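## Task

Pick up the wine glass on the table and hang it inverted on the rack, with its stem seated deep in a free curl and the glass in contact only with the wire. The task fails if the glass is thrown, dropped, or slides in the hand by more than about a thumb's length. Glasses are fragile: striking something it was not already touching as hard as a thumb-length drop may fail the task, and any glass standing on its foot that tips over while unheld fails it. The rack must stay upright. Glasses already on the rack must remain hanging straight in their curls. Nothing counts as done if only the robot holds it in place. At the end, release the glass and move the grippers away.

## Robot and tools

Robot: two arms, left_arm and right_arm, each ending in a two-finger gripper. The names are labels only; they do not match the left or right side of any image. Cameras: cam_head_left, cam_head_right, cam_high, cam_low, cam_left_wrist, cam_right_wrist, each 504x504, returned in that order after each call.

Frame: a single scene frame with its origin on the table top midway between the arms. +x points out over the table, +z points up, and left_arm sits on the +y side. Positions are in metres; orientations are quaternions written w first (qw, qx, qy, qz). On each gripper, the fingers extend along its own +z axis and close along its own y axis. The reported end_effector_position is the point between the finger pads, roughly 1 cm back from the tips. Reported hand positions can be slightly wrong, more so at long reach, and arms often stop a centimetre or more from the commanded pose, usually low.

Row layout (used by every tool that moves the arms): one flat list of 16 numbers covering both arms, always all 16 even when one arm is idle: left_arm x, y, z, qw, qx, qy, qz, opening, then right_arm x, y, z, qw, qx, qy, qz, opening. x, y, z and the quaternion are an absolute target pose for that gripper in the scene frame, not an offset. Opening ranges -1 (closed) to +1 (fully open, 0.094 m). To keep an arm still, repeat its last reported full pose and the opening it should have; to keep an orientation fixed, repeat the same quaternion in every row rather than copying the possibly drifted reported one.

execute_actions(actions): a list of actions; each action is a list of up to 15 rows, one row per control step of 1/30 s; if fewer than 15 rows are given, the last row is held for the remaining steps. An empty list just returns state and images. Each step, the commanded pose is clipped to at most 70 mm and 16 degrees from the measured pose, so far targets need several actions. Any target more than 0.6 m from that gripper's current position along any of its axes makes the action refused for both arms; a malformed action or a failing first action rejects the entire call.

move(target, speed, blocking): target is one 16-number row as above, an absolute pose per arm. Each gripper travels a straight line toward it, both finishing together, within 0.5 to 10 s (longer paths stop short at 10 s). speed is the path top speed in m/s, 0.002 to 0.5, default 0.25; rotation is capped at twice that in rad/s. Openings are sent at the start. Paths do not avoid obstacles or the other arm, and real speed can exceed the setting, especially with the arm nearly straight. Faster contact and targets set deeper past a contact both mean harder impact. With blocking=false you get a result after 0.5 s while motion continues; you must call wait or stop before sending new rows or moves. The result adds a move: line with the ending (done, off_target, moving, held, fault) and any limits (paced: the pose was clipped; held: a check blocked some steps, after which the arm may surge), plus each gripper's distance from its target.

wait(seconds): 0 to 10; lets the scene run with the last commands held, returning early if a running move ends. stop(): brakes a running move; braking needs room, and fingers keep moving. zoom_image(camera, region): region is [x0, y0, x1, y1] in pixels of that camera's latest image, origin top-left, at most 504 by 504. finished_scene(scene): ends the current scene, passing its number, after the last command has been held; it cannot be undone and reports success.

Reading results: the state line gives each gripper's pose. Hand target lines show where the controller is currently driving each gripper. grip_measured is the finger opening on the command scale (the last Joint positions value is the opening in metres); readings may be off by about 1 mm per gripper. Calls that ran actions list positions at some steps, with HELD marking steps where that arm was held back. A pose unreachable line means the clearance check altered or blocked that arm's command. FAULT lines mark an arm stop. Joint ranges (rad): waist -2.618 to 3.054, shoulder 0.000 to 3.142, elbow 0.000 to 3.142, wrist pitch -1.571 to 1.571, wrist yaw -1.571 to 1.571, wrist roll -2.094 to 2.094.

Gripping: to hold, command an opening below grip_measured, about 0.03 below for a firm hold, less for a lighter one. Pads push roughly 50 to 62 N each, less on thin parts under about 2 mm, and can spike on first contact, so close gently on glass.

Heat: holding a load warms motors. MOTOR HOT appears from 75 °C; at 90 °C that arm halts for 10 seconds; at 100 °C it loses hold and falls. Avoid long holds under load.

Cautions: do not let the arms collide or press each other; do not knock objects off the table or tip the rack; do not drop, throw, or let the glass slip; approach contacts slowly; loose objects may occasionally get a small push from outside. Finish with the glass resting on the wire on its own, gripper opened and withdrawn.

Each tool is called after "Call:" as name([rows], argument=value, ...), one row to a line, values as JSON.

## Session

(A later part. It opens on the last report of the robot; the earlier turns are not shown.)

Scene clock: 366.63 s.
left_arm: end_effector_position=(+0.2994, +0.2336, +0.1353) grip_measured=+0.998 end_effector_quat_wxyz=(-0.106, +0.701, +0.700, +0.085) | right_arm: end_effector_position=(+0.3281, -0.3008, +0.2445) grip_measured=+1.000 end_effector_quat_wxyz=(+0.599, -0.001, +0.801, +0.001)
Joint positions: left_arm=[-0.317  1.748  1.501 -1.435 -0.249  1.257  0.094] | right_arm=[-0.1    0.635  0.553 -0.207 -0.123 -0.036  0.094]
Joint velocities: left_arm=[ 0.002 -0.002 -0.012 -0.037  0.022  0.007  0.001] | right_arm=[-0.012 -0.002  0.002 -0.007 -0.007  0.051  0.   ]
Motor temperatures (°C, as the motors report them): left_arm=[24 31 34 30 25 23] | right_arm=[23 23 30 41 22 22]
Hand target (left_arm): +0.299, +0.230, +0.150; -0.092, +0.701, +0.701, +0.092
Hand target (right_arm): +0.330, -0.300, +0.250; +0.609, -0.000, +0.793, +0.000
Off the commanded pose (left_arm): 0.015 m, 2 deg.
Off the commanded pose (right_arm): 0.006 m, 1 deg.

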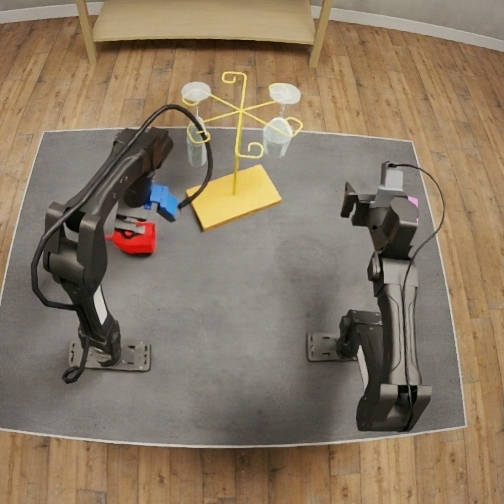

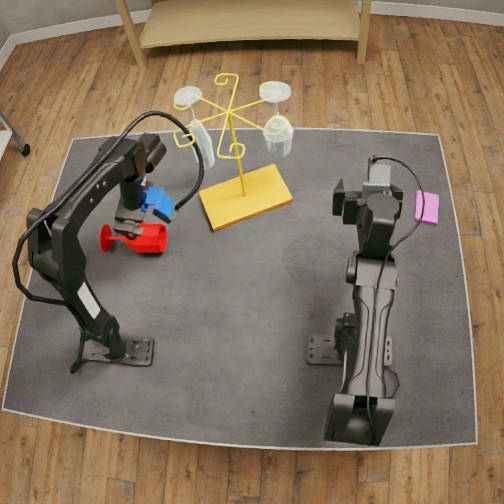

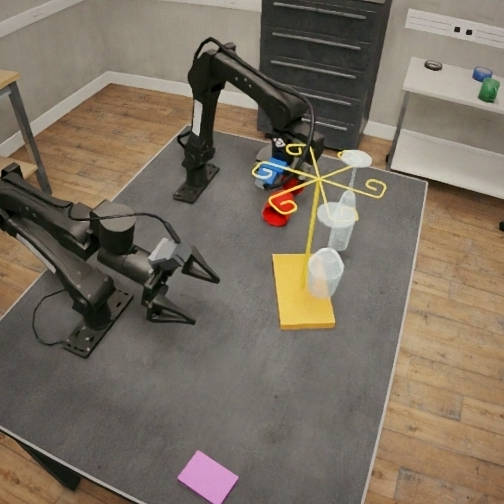

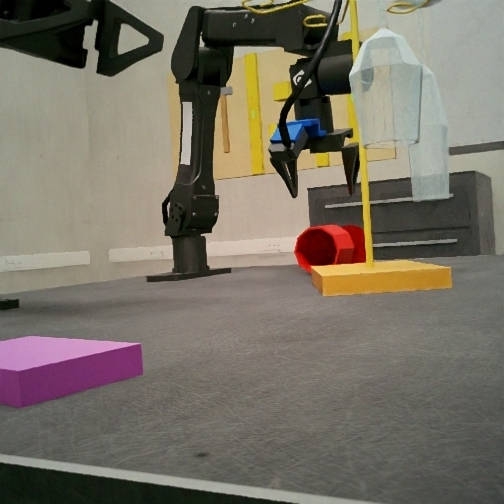

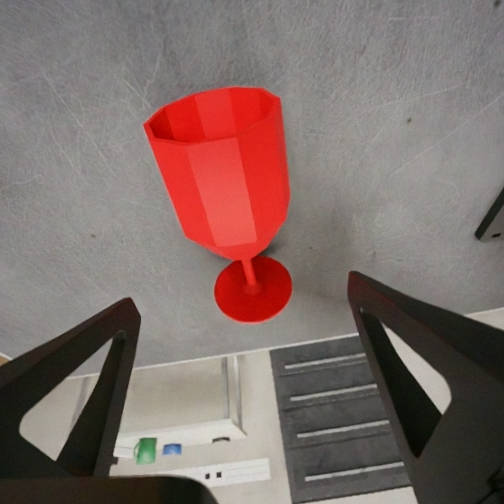

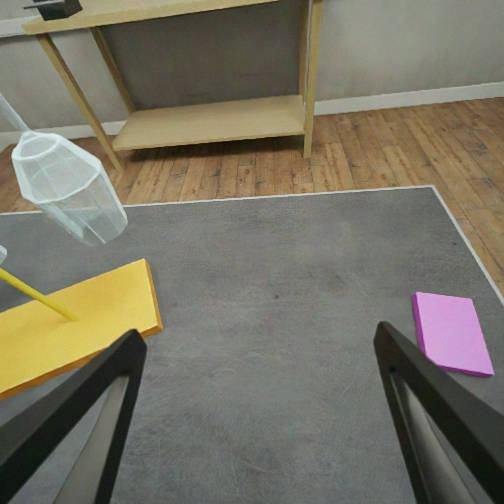

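Call:
move(target=[0.30,0.235,0.16, 0,0,1,0, 1, 0.33,-0.30,0.25, 0.609,0,0.793,0, 1], speed=0.4)

Call:
move(target=[0.30,0.235,0.14, 0.093,-0.701,0.701,0.093, 1, 0.33,-0.30,0.25, 0.609,0,0.793,0, 1], speed=0.4)

Scene clock: 381.20 s.
left_arm: end_effector_position=(+0.2959, +0.2346, +0.1533) grip_measured=+0.998 end_effector_quat_wxyz=(-0.024, +0.010, +1.000, +0.007) | right_arm: end_effector_position=(+0.3281, -0.3008, +0.2445) grip_measured=+1.000 end_effector_quat_wxyz=(+0.599, -0.001, +0.801, +0.001)
Joint positions: left_arm=[-0.17   1.693  1.536 -1.462 -0.008 -0.136  0.094] | right_arm=[-0.1    0.635  0.553 -0.207 -0.123 -0.036  0.094]
Joint velocities: left_arm=[ 0.002 -0.017 -0.002 -0.037  0.007 -0.037 -0.001] | right_arm=[-0.017 -0.002 -0.002 -0.051 -0.037  0.022  0.   ]
Motor temperatures (°C, as the motors report them): left_arm=[24 31 35 29 25 23] | right_arm=[23 23 30 41 22 22]
Hand target (left_arm): +0.299, +0.235, +0.160; -0.001, -0.000, +1.000, +0.001
Hand target (right_arm): +0.330, -0.300, +0.250; +0.609, -0.000, +0.793, +0.000
Off the commanded pose (left_arm): 0.008 m, 3 deg.
Off the commanded pose (right_arm): 0.006 m, 1 deg.
move: off_target (left_arm)

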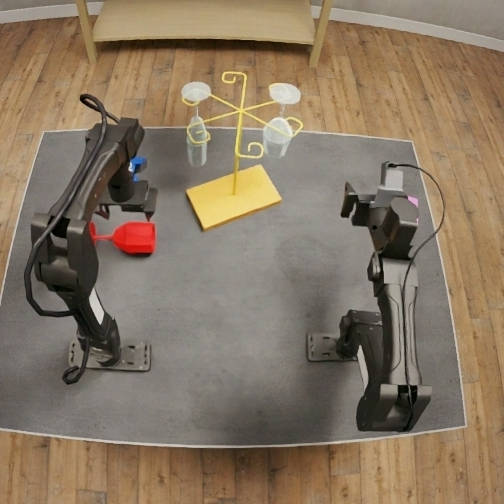

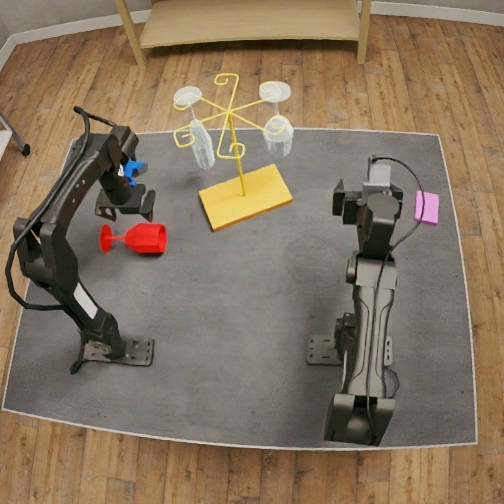

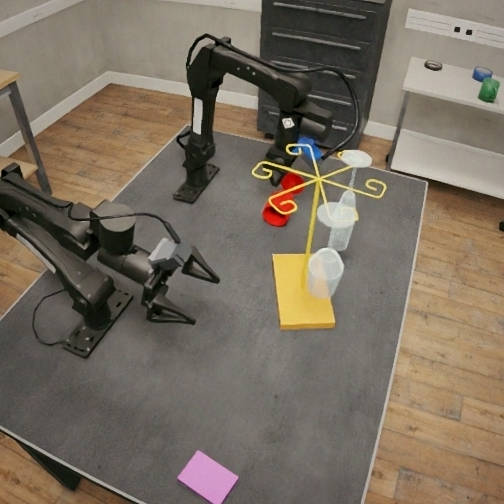

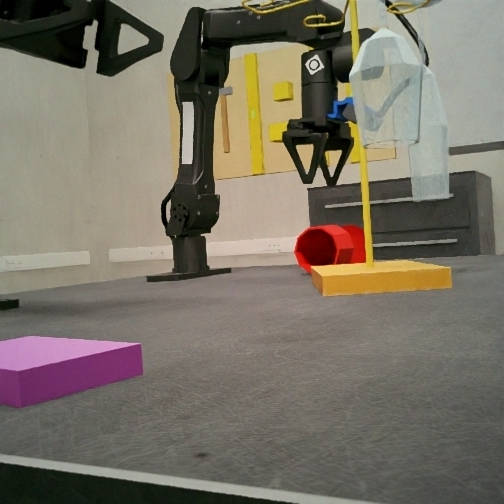

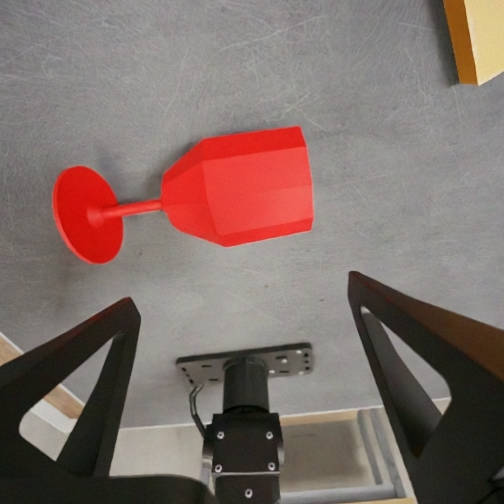

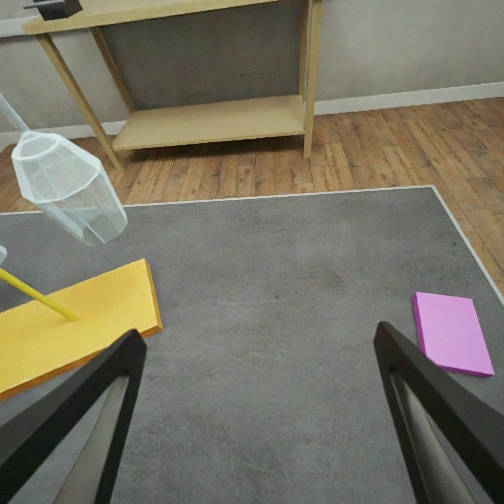

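Scene clock: 383.93 s.
left_arm: end_effector_position=(+0.2995, +0.2352, +0.1367) grip_measured=+0.998 end_effector_quat_wxyz=(-0.085, +0.701, -0.703, -0.085) | right_arm: end_effector_position=(+0.3281, -0.3008, +0.2444) grip_measured=+1.000 end_effector_quat_wxyz=(+0.599, -0.001, +0.801, +0.001)
Joint positions: left_arm=[-0.301  1.709  1.468 -1.398 -0.231 -1.864  0.094] | right_arm=[-0.1    0.635  0.553 -0.207 -0.123 -0.036  0.094]
Joint velocities: left_arm=[-0.002 -0.017 -0.007  0.007  0.022 -0.007  0.001] | right_arm=[-0.007  0.002  0.007 -0.007 -0.066 -0.022  0.   ]
Motor temperatures (°C, as the motors report them): left_arm=[24 31 34 29 25 23] | right_arm=[23 23 30 41 22 22]
Hand target (left_arm): +0.300, +0.235, +0.140; -0.093, +0.701, -0.701, -0.092
Hand target (right_arm): +0.330, -0.300, +0.250; +0.609, -0.000, +0.793, +0.000
Off the commanded pose (left_arm): 0.003 m, 1 deg.
Off the commanded pose (right_arm): 0.006 m, 2 deg.
move: done

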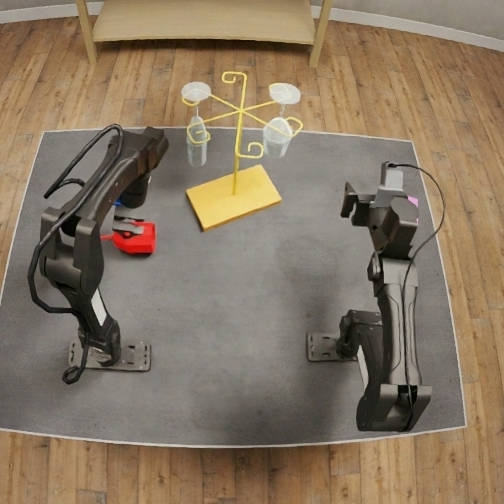

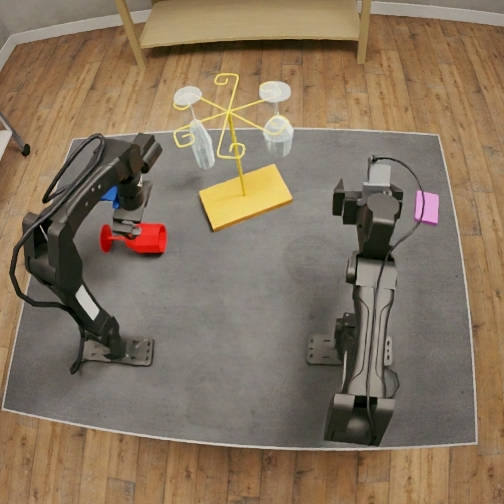

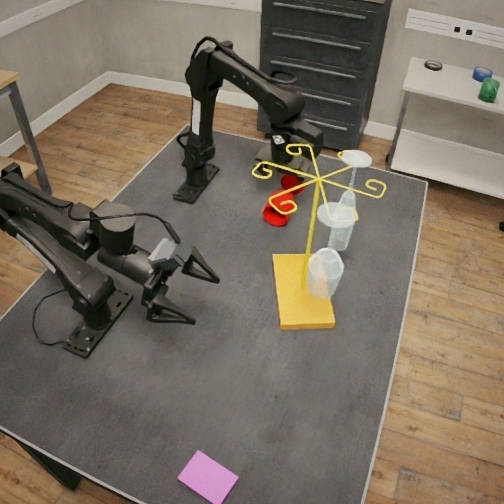

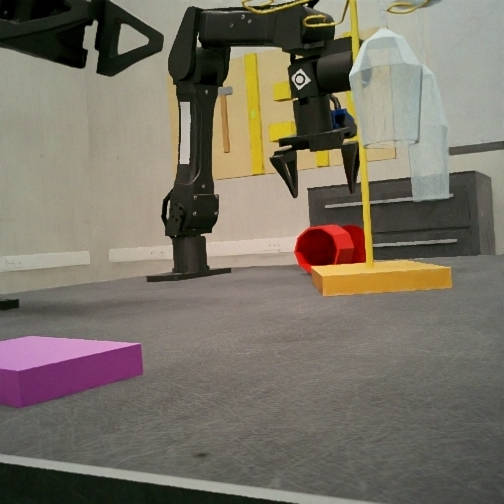

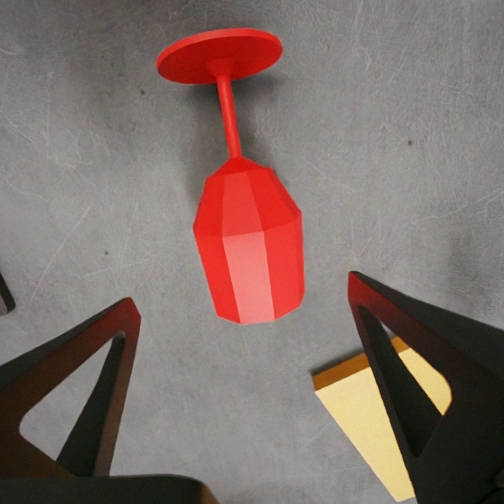

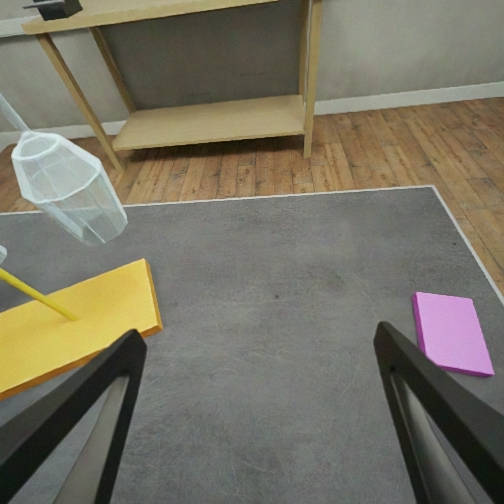

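Call:
move(target=[0.303,0.215,0.10, 0.0845,-0.759,0.637,0.101, 1, 0.33,-0.30,0.25, 0.609,0,0.793,0, 1], speed=0.1)

Scene clock: 393.60 s.
left_arm: end_effector_position=(+0.3048, +0.2167, +0.1050) grip_measured=+0.998 end_effector_quat_wxyz=(-0.079, +0.756, -0.643, -0.095) | right_arm: end_effector_position=(+0.3281, -0.3008, +0.2444) grip_measured=+1.000 end_effector_quat_wxyz=(+0.599, -0.001, +0.801, +0.001)
Joint positions: left_arm=[-0.346  1.799  1.447 -1.34  -0.216 -2.077  0.094] | right_arm=[-0.1    0.635  0.553 -0.207 -0.123 -0.036  0.094]
Joint velocities: left_arm=[-0.002  0.012 -0.002 -0.007  0.007 -0.081 -0.001] | right_arm=[-0.022 -0.007  0.022  0.037  0.037 -0.037  0.   ]
Motor temperatures (°C, as the motors report them): left_arm=[24 30 34 29 25 23] | right_arm=[23 23 30 41 22 22]
Hand target (left_arm): +0.304, +0.215, +0.100; -0.082, +0.756, -0.642, -0.099
Hand target (right_arm): +0.330, -0.300, +0.250; +0.609, -0.000, +0.793, +0.000
Off the commanded pose (left_arm): 0.006 m, 1 deg.
Off the commanded pose (right_arm): 0.006 m, 2 deg.
joint sent to its limit (left arm) — the command would take joint 6 (wrist roll) past its lower limit, so that joint was sent only as far as its limit.
move: done

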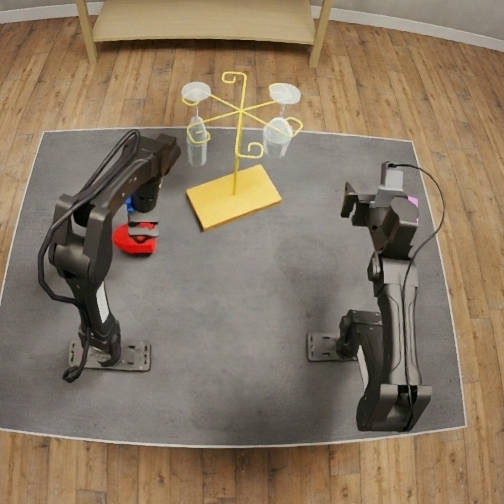

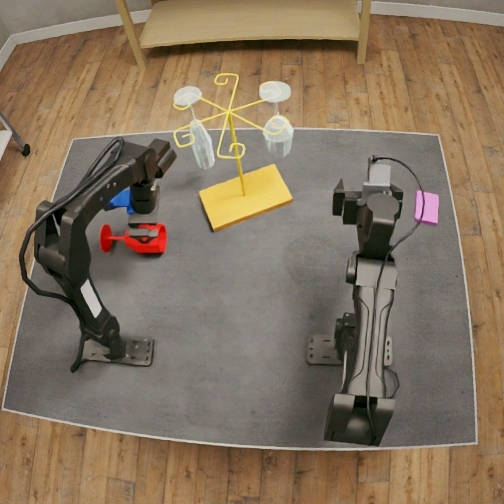

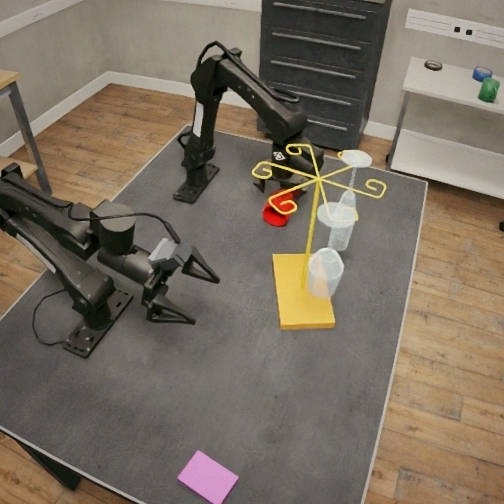

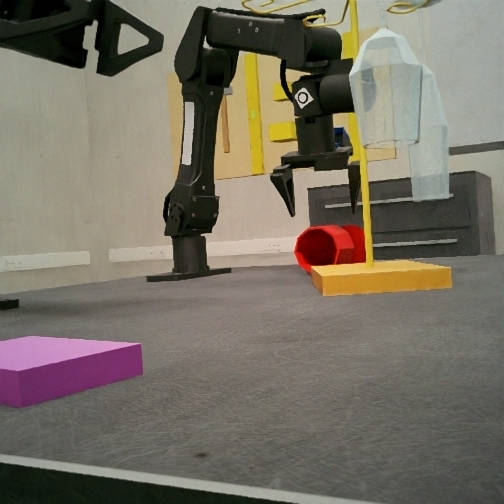

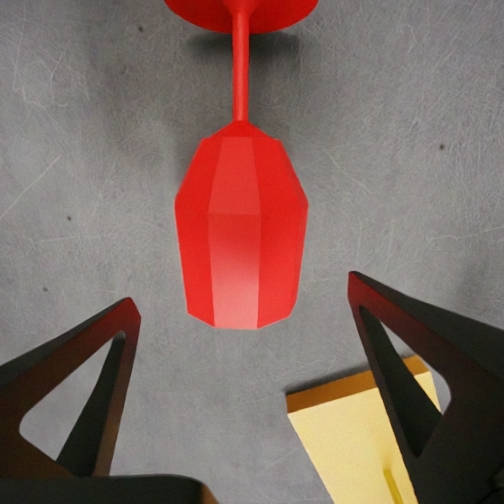

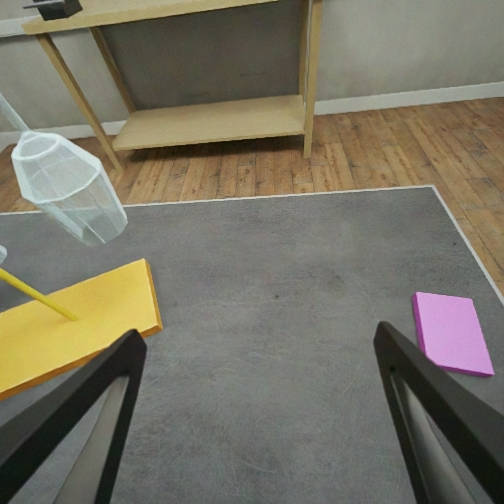

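Call:
move(target=[0.304,0.216,0.06, 0.082,-0.756,0.642,0.097, 1, 0.33,-0.30,0.25, 0.609,0,0.793,0, 1], speed=0.05)

Scene clock: 401.73 s.
left_arm: end_effector_position=(+0.3054, +0.2157, +0.0647) grip_measured=+0.998 end_effector_quat_wxyz=(-0.078, +0.757, -0.642, -0.092) | right_arm: end_effector_position=(+0.3281, -0.3008, +0.2445) grip_measured=+1.000 end_effector_quat_wxyz=(+0.599, -0.001, +0.801, +0.001)
Joint positions: left_arm=[-0.346  1.827  1.32  -1.181 -0.212 -2.08   0.094] | right_arm=[-0.1    0.635  0.553 -0.207 -0.123 -0.036  0.094]
Joint velocities: left_arm=[-0.002 -0.007 -0.002 -0.037 -0.051  0.022 -0.   ] | right_arm=[-0.002 -0.012 -0.012 -0.066 -0.051 -0.007  0.   ]
Motor temperatures (°C, as the motors report them): left_arm=[24 30 34 28 25 23] | right_arm=[23 23 30 41 22 22]
Hand target (left_arm): +0.304, +0.216, +0.060; -0.082, +0.756, -0.642, -0.097
Hand target (right_arm): +0.330, -0.300, +0.250; +0.609, -0.000, +0.793, +0.000
Off the commanded pose (left_arm): 0.005 m, 1 deg.
Off the commanded pose (right_arm): 0.006 m, 1 deg.
move: done

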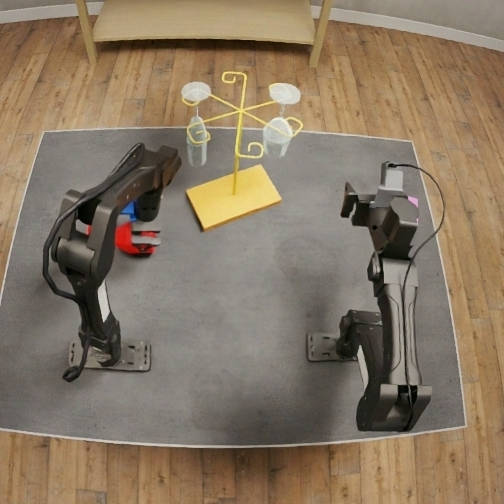

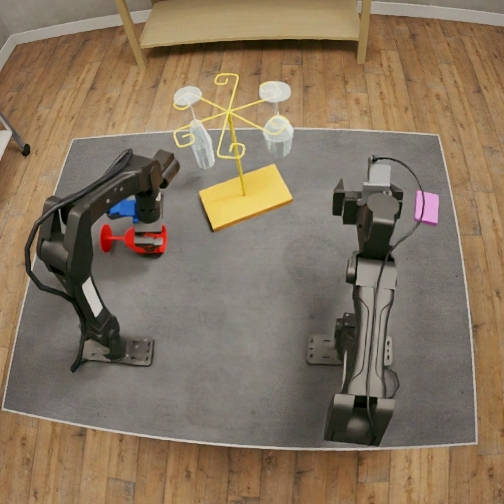

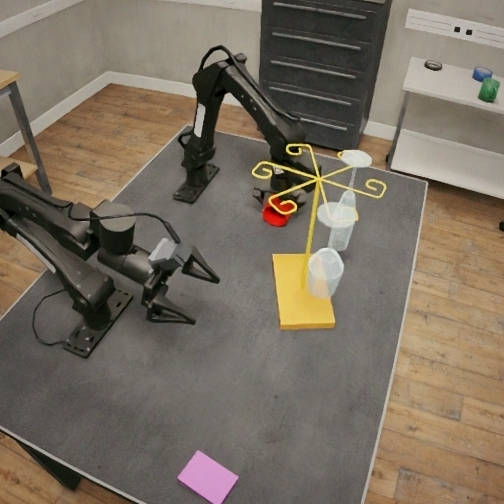

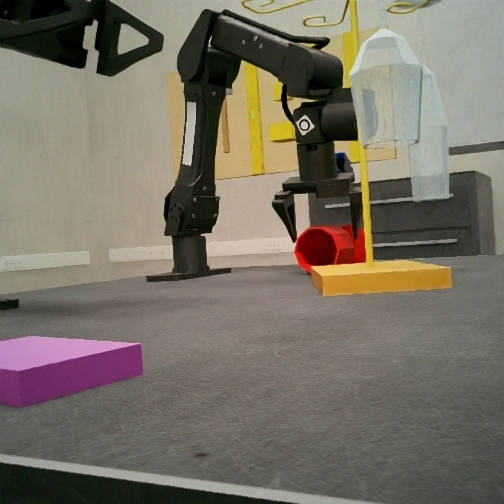

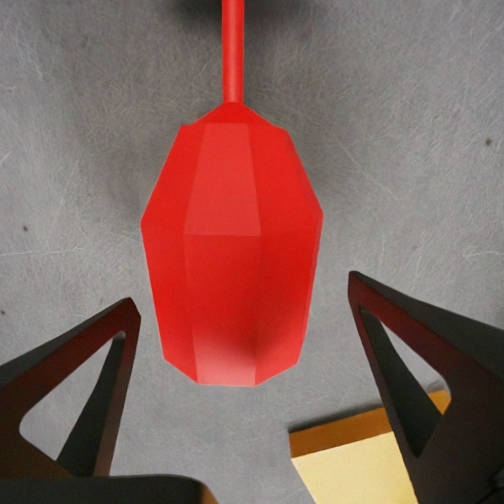

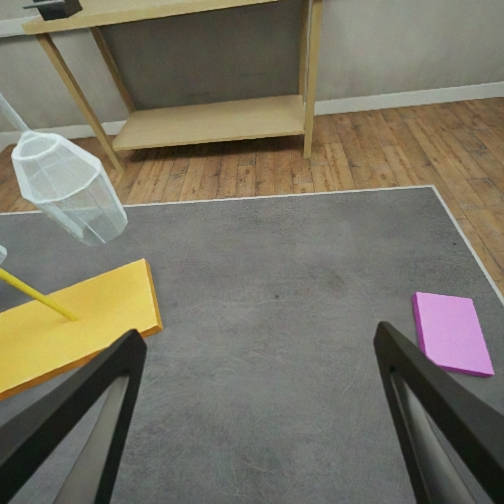

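Call:
move(target=[0.301,0.217,0.03, 0.082,-0.756,0.642,0.097, 1, 0.33,-0.30,0.25, 0.609,0,0.793,0, 1], speed=0.03)

Call:
zoom_image(camera="cam_head_right", region=[90,190,190,270])

Scene clock: 415.00 s.
left_arm: end_effector_position=(+0.3032, +0.2157, +0.0355) grip_measured=+0.998 end_effector_quat_wxyz=(-0.077, +0.758, -0.642, -0.090) | right_arm: end_effector_position=(+0.3281, -0.3008, +0.2443) grip_measured=+1.000 end_effector_quat_wxyz=(+0.599, -0.001, +0.801, +0.001)
Joint positions: left_arm=[-0.346  1.852  1.231 -1.063 -0.208 -2.08   0.094] | right_arm=[-0.1    0.635  0.553 -0.208 -0.123 -0.036  0.094]
Joint velocities: left_arm=[-0.002  0.002 -0.017  0.037  0.037  0.007  0.002] | right_arm=[-0.007 -0.012 -0.002 -0.081 -0.051 -0.037  0.   ]
Motor temperatures (°C, as the motors report them): left_arm=[24 30 33 28 25 23] | right_arm=[23 23 30 41 22 22]
Hand target (left_arm): +0.301, +0.217, +0.030; -0.082, +0.756, -0.642, -0.097
Hand target (right_arm): +0.330, -0.300, +0.250; +0.609, -0.000, +0.793, +0.000
Off the commanded pose (left_arm): 0.006 m, 1 deg.
Off the commanded pose (right_arm): 0.006 m, 2 deg.
move: done

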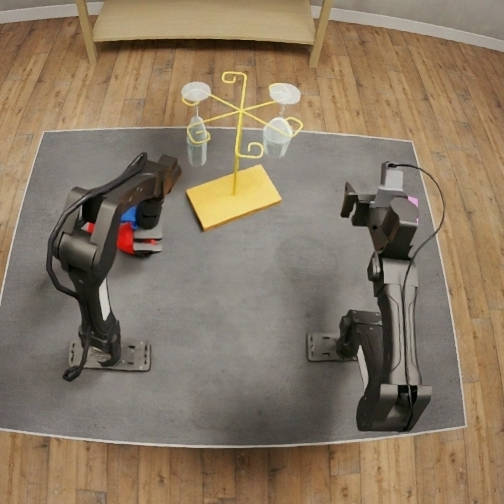

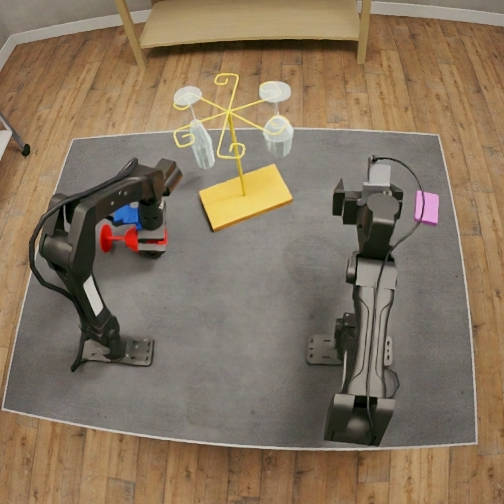

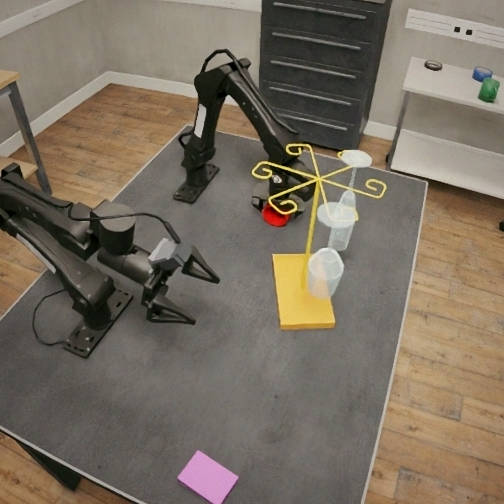

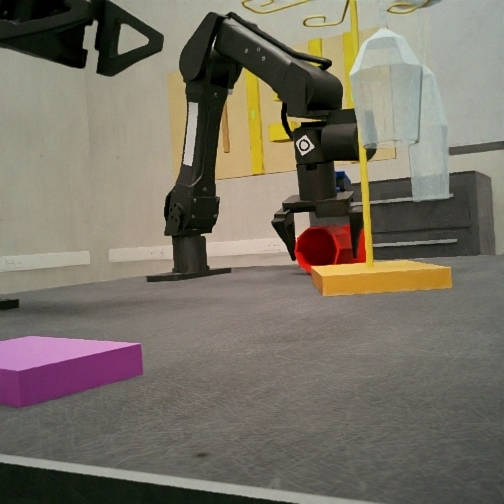

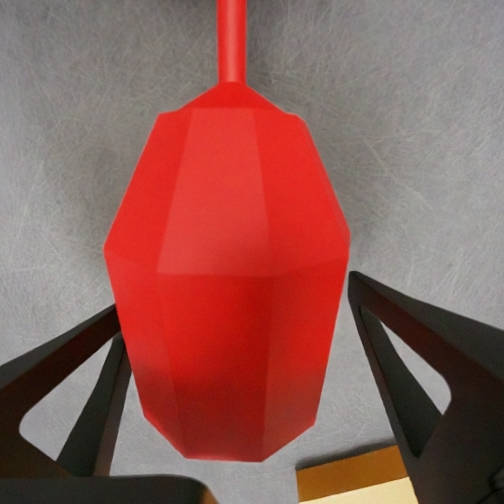

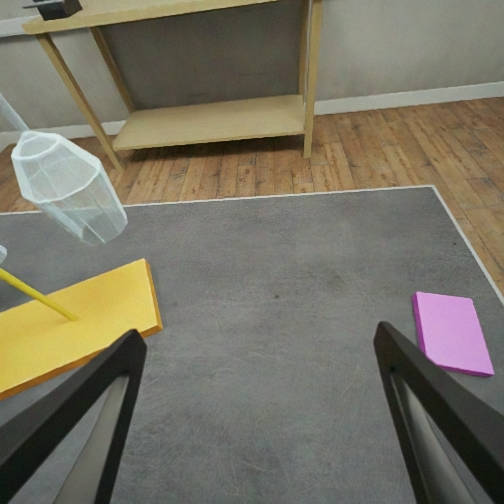

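Region (90, 190, 190, 270) of cam_head_right's 504x504 image, scaled by 5.040, with more detail than that image has; it fills the top 403 rows of this view, and the rest is white.

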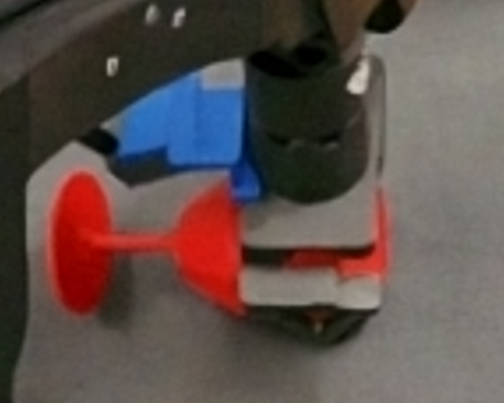

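Call:
execute_actions([
  [[0.302,0.216,0.031, 0.080,-0.757,0.642,0.094, 0.7, 0.33,-0.30,0.25, 0.609,0,0.793,0, 1]],
  [[0.302,0.216,0.031, 0.080,-0.757,0.642,0.094, 0.62, 0.33,-0.30,0.25, 0.609,0,0.793,0, 1]],
  [[0.302,0.216,0.031, 0.080,-0.757,0.642,0.094, 0.57, 0.33,-0.30,0.25, 0.609,0,0.793,0, 1]],
  [[0.302,0.216,0.031, 0.080,-0.757,0.642,0.094, 0.54, 0.33,-0.30,0.25, 0.609,0,0.793,0, 1]],
])

Scene clock: 430.10 s.
left_arm: end_effector_position=(+0.3040, +0.2154, +0.0354) grip_measured=+0.598 end_effector_quat_wxyz=(-0.077, +0.758, -0.642, -0.088) | right_arm: end_effector_position=(+0.3281, -0.3008, +0.2445) grip_measured=+1.000 end_effector_quat_wxyz=(+0.599, -0.001, +0.801, +0.001)
Joint positions: left_arm=[-0.346  1.852  1.231 -1.06  -0.208 -2.08   0.075] | right_arm=[-0.1    0.635  0.553 -0.207 -0.123 -0.036  0.094]
Joint velocities: left_arm=[-0.002  0.002 -0.022 -0.022 -0.081 -0.066 -0.002] | right_arm=[-0.002 -0.002 -0.007  0.037  0.081 -0.051  0.   ]
Motor temperatures (°C, as the motors report them): left_arm=[24 30 32 28 25 23] | right_arm=[23 23 30 41 22 22]
Hand target (left_arm): +0.302, +0.216, +0.031; -0.080, +0.757, -0.642, -0.094
Hand target (right_arm): +0.330, -0.300, +0.250; +0.609, -0.000, +0.793, +0.000
Off the commanded pose (left_arm): 0.005 m, 1 deg.
Off the commanded pose (right_arm): 0.006 m, 1 deg.
Step readings (end_effector_position; steps 1 to 15: 1st action; 16 to 30: 2nd action; 31 to 45: 3rd action; 46 to 60: 4th action):
0: left_arm (+0.3036, +0.2155, +0.0355) | right_arm (+0.3281, -0.3008, +0.2444)
1: left_arm (+0.3036, +0.2155, +0.0355) | right_arm (+0.3281, -0.3008, +0.2444)
2: left_arm (+0.3036, +0.2155, +0.0355) | right_arm (+0.3281, -0.3008, +0.2444)
4: left_arm (+0.3037, +0.2155, +0.0354) | right_arm (+0.3281, -0.3008, +0.2445)
8: left_arm (+0.3038, +0.2155, +0.0354) | right_arm (+0.3281, -0.3008, +0.2445)
15: left_arm (+0.3038, +0.2155, +0.0354) | right_arm (+0.3281, -0.3008, +0.2445)
16: left_arm (+0.3038, +0.2155, +0.0354) | right_arm (+0.3281, -0.3008, +0.2445)
17: left_arm (+0.3040, +0.2154, +0.0354) | right_arm (+0.3281, -0.3008, +0.2445)
19: left_arm (+0.3040, +0.2154, +0.0354) | right_arm (+0.3281, -0.3008, +0.2445)
23: left_arm (+0.3040, +0.2154, +0.0354) | right_arm (+0.3281, -0.3008, +0.2445)
30: left_arm (+0.3040, +0.2154, +0.0354) | right_arm (+0.3281, -0.3008, +0.2445)
31: left_arm (+0.3040, +0.2154, +0.0354) | right_arm (+0.3281, -0.3008, +0.2445)
32: left_arm (+0.3040, +0.2154, +0.0354) | right_arm (+0.3281, -0.3008, +0.2445)
34: left_arm (+0.3040, +0.2154, +0.0354) | right_arm (+0.3281, -0.3008, +0.2445)
38: left_arm (+0.3040, +0.2154, +0.0354) | right_arm (+0.3281, -0.3008, +0.2445)
45: left_arm (+0.3040, +0.2154, +0.0354) | right_arm (+0.3281, -0.3008, +0.2445)
46: left_arm (+0.3040, +0.2154, +0.0354) | right_arm (+0.3281, -0.3008, +0.2445)
47: left_arm (+0.3040, +0.2154, +0.0354) | right_arm (+0.3281, -0.3008, +0.2445)
49: left_arm (+0.3040, +0.2154, +0.0354) | right_arm (+0.3281, -0.3008, +0.2445)
53: left_arm (+0.3040, +0.2154, +0.0354) | right_arm (+0.3281, -0.3008, +0.2445)
60: end_effector_position above

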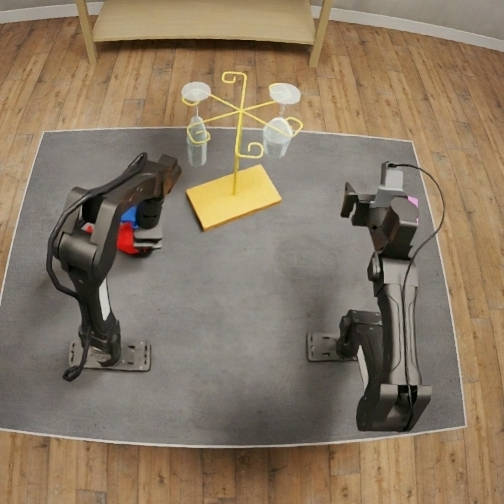

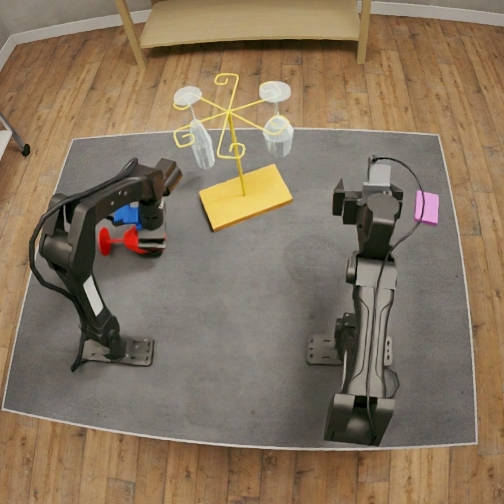

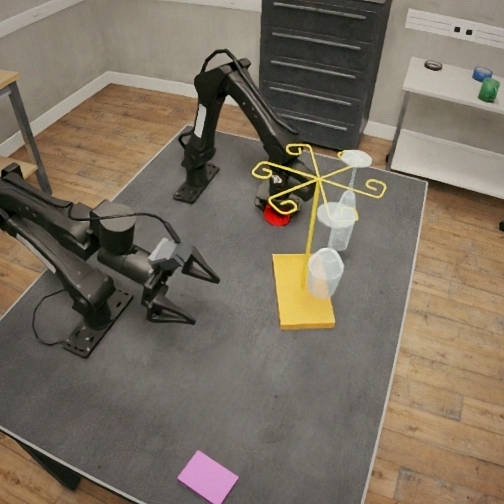

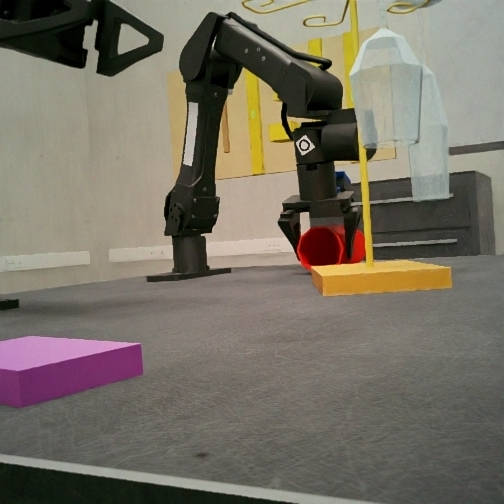

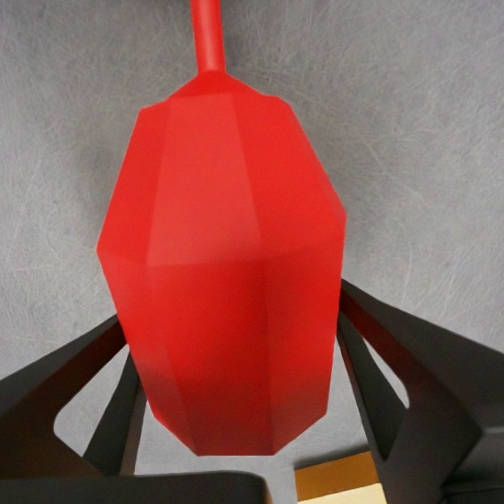

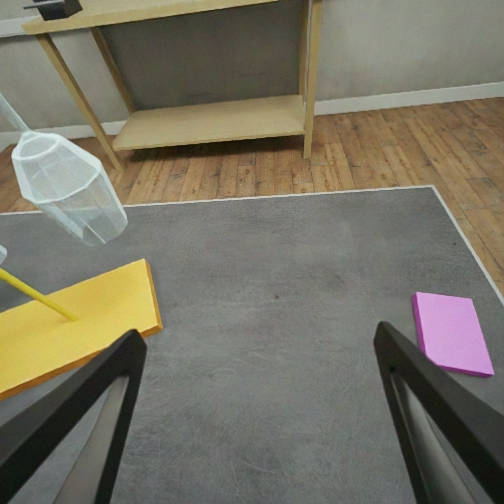

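Call:
move(target=[0.30,0.235,0.17, 0.080,-0.757,0.642,0.094, 0.54, 0.33,-0.30,0.25, 0.609,0,0.793,0, 1], speed=0.08)

Call:
move(target=[0.30,0.245,0.20, 0,0,1,0, 0.54, 0.33,-0.30,0.25, 0.609,0,0.793,0, 1], speed=0.2)

Scene clock: 438.30 s.
left_arm: end_effector_position=(+0.3004, +0.2271, +0.1525) grip_measured=+0.598 end_effector_quat_wxyz=(-0.067, +0.757, -0.643, -0.098) | right_arm: end_effector_position=(+0.3281, -0.3008, +0.2445) grip_measured=+1.000 end_effector_quat_wxyz=(+0.599, -0.001, +0.801, +0.001)
Joint positions: left_arm=[-0.308  1.779  1.612 -1.532 -0.201 -2.04   0.075] | right_arm=[-0.1    0.635  0.553 -0.207 -0.123 -0.036  0.094]
Joint velocities: left_arm=[-0.017  0.007 -0.017 -0.081  0.037 -0.081  0.001] | right_arm=[-0.007  0.002 -0.007 -0.037 -0.022 -0.081  0.   ]
Motor temperatures (°C, as the motors report them): left_arm=[24 30 33 27 25 23] | right_arm=[23 23 30 42 22 22]
Hand target (left_arm): +0.299, +0.235, +0.169; -0.081, +0.757, -0.642, -0.092
Hand target (right_arm): +0.330, -0.300, +0.250; +0.609, -0.000, +0.793, +0.000
Off the commanded pose (left_arm): 0.019 m, 2 deg.
Off the commanded pose (right_arm): 0.006 m, 1 deg.
joint sent to its limit (left arm) — the command would take joint 4 (wrist pitch) past its lower limit, so that joint was sent only as far as its limit.
move: off_target (left_arm)

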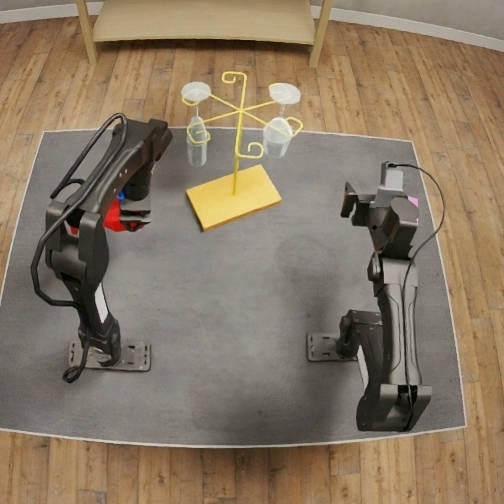

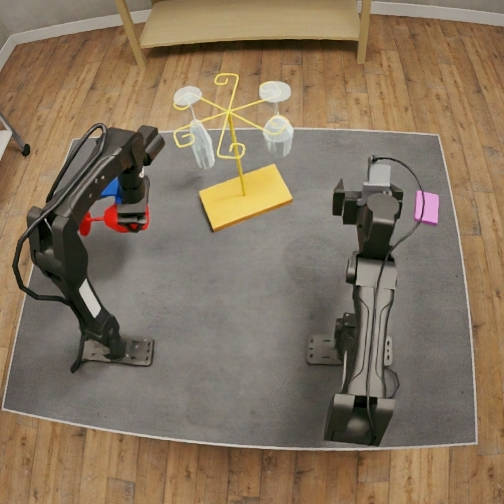

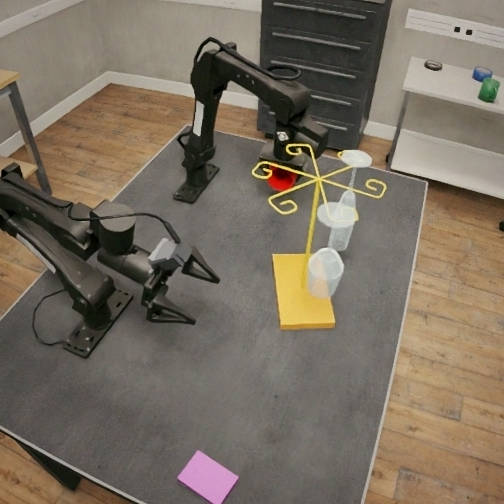

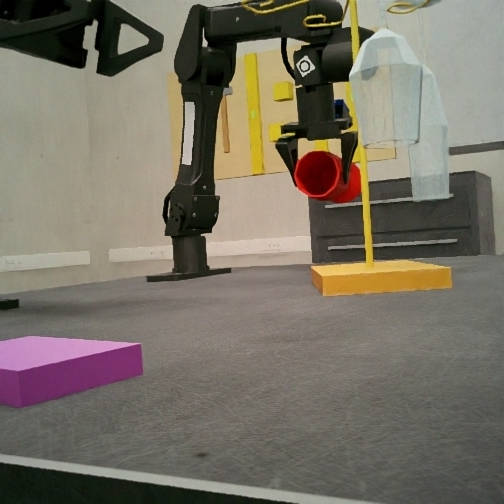

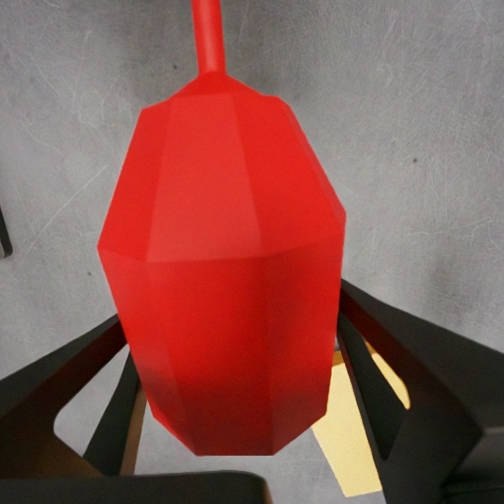

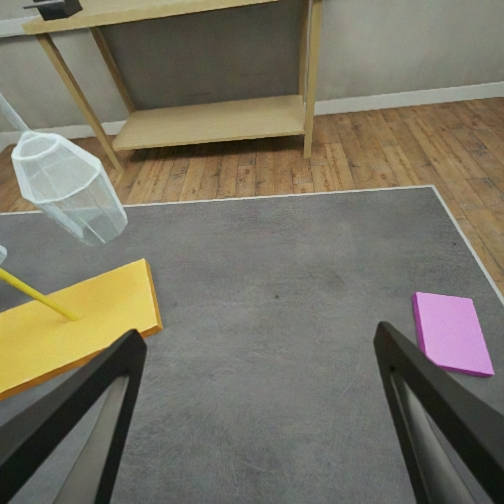

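Scene clock: 443.20 s.
left_arm: end_effector_position=(+0.2970, +0.2429, +0.1802) grip_measured=+0.597 end_effector_quat_wxyz=(-0.017, -0.002, +1.000, +0.007) | right_arm: end_effector_position=(+0.3281, -0.3008, +0.2444) grip_measured=+1.000 end_effector_quat_wxyz=(+0.599, -0.001, +0.801, +0.001)
Joint positions: left_arm=[-0.142  1.694  1.644 -1.556 -0.009 -0.132  0.075] | right_arm=[-0.1    0.635  0.553 -0.207 -0.123 -0.036  0.094]
Joint velocities: left_arm=[-0.007  0.012 -0.007  0.095 -0.051  0.007  0.001] | right_arm=[ 0.002  0.012 -0.022  0.007 -0.095  0.051  0.   ]
Motor temperatures (°C, as the motors report them): left_arm=[24 31 33 27 25 23] | right_arm=[23 23 30 41 22 22]
Hand target (left_arm): +0.298, +0.245, +0.199; +0.013, -0.000, +1.000, -0.000
Hand target (right_arm): +0.330, -0.300, +0.250; +0.609, -0.000, +0.793, +0.000
Off the commanded pose (left_arm): 0.020 m, 2 deg.
Off the commanded pose (right_arm): 0.006 m, 2 deg.
joint sent to its limit (left arm) — the command would take joint 4 (wrist pitch) past its lower limit, so that joint was sent only as far as its limit.
move: off_target (left_arm)

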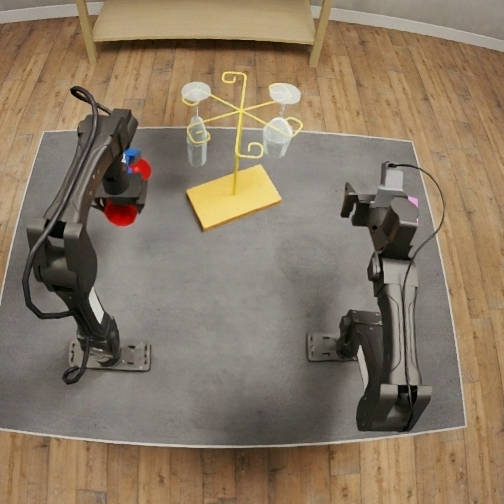

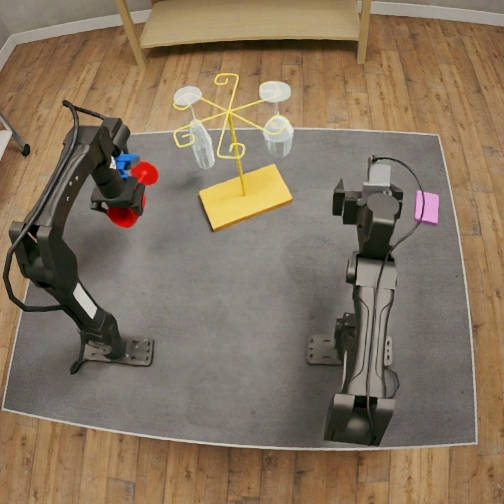

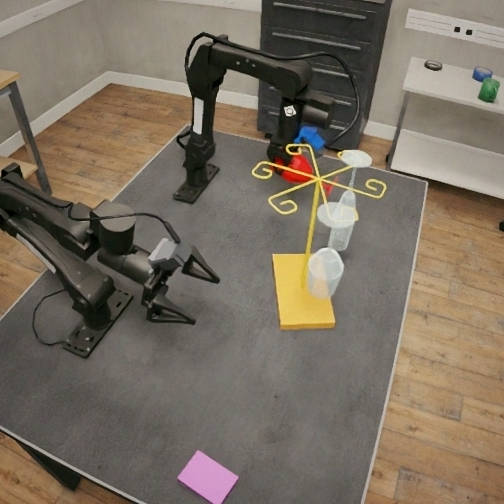

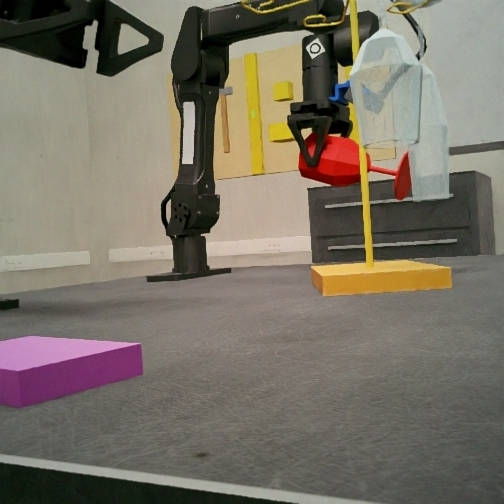

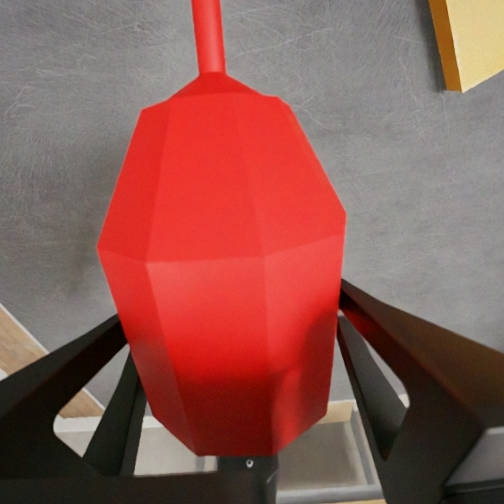

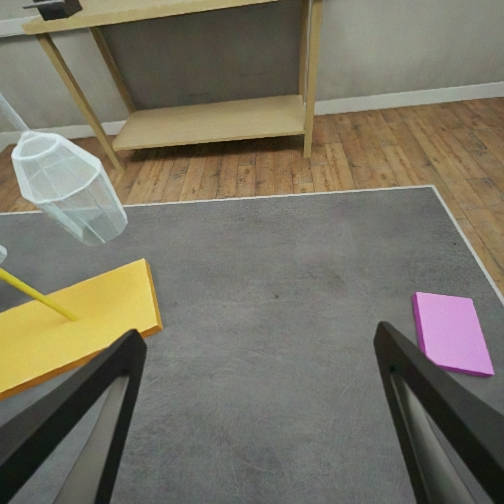

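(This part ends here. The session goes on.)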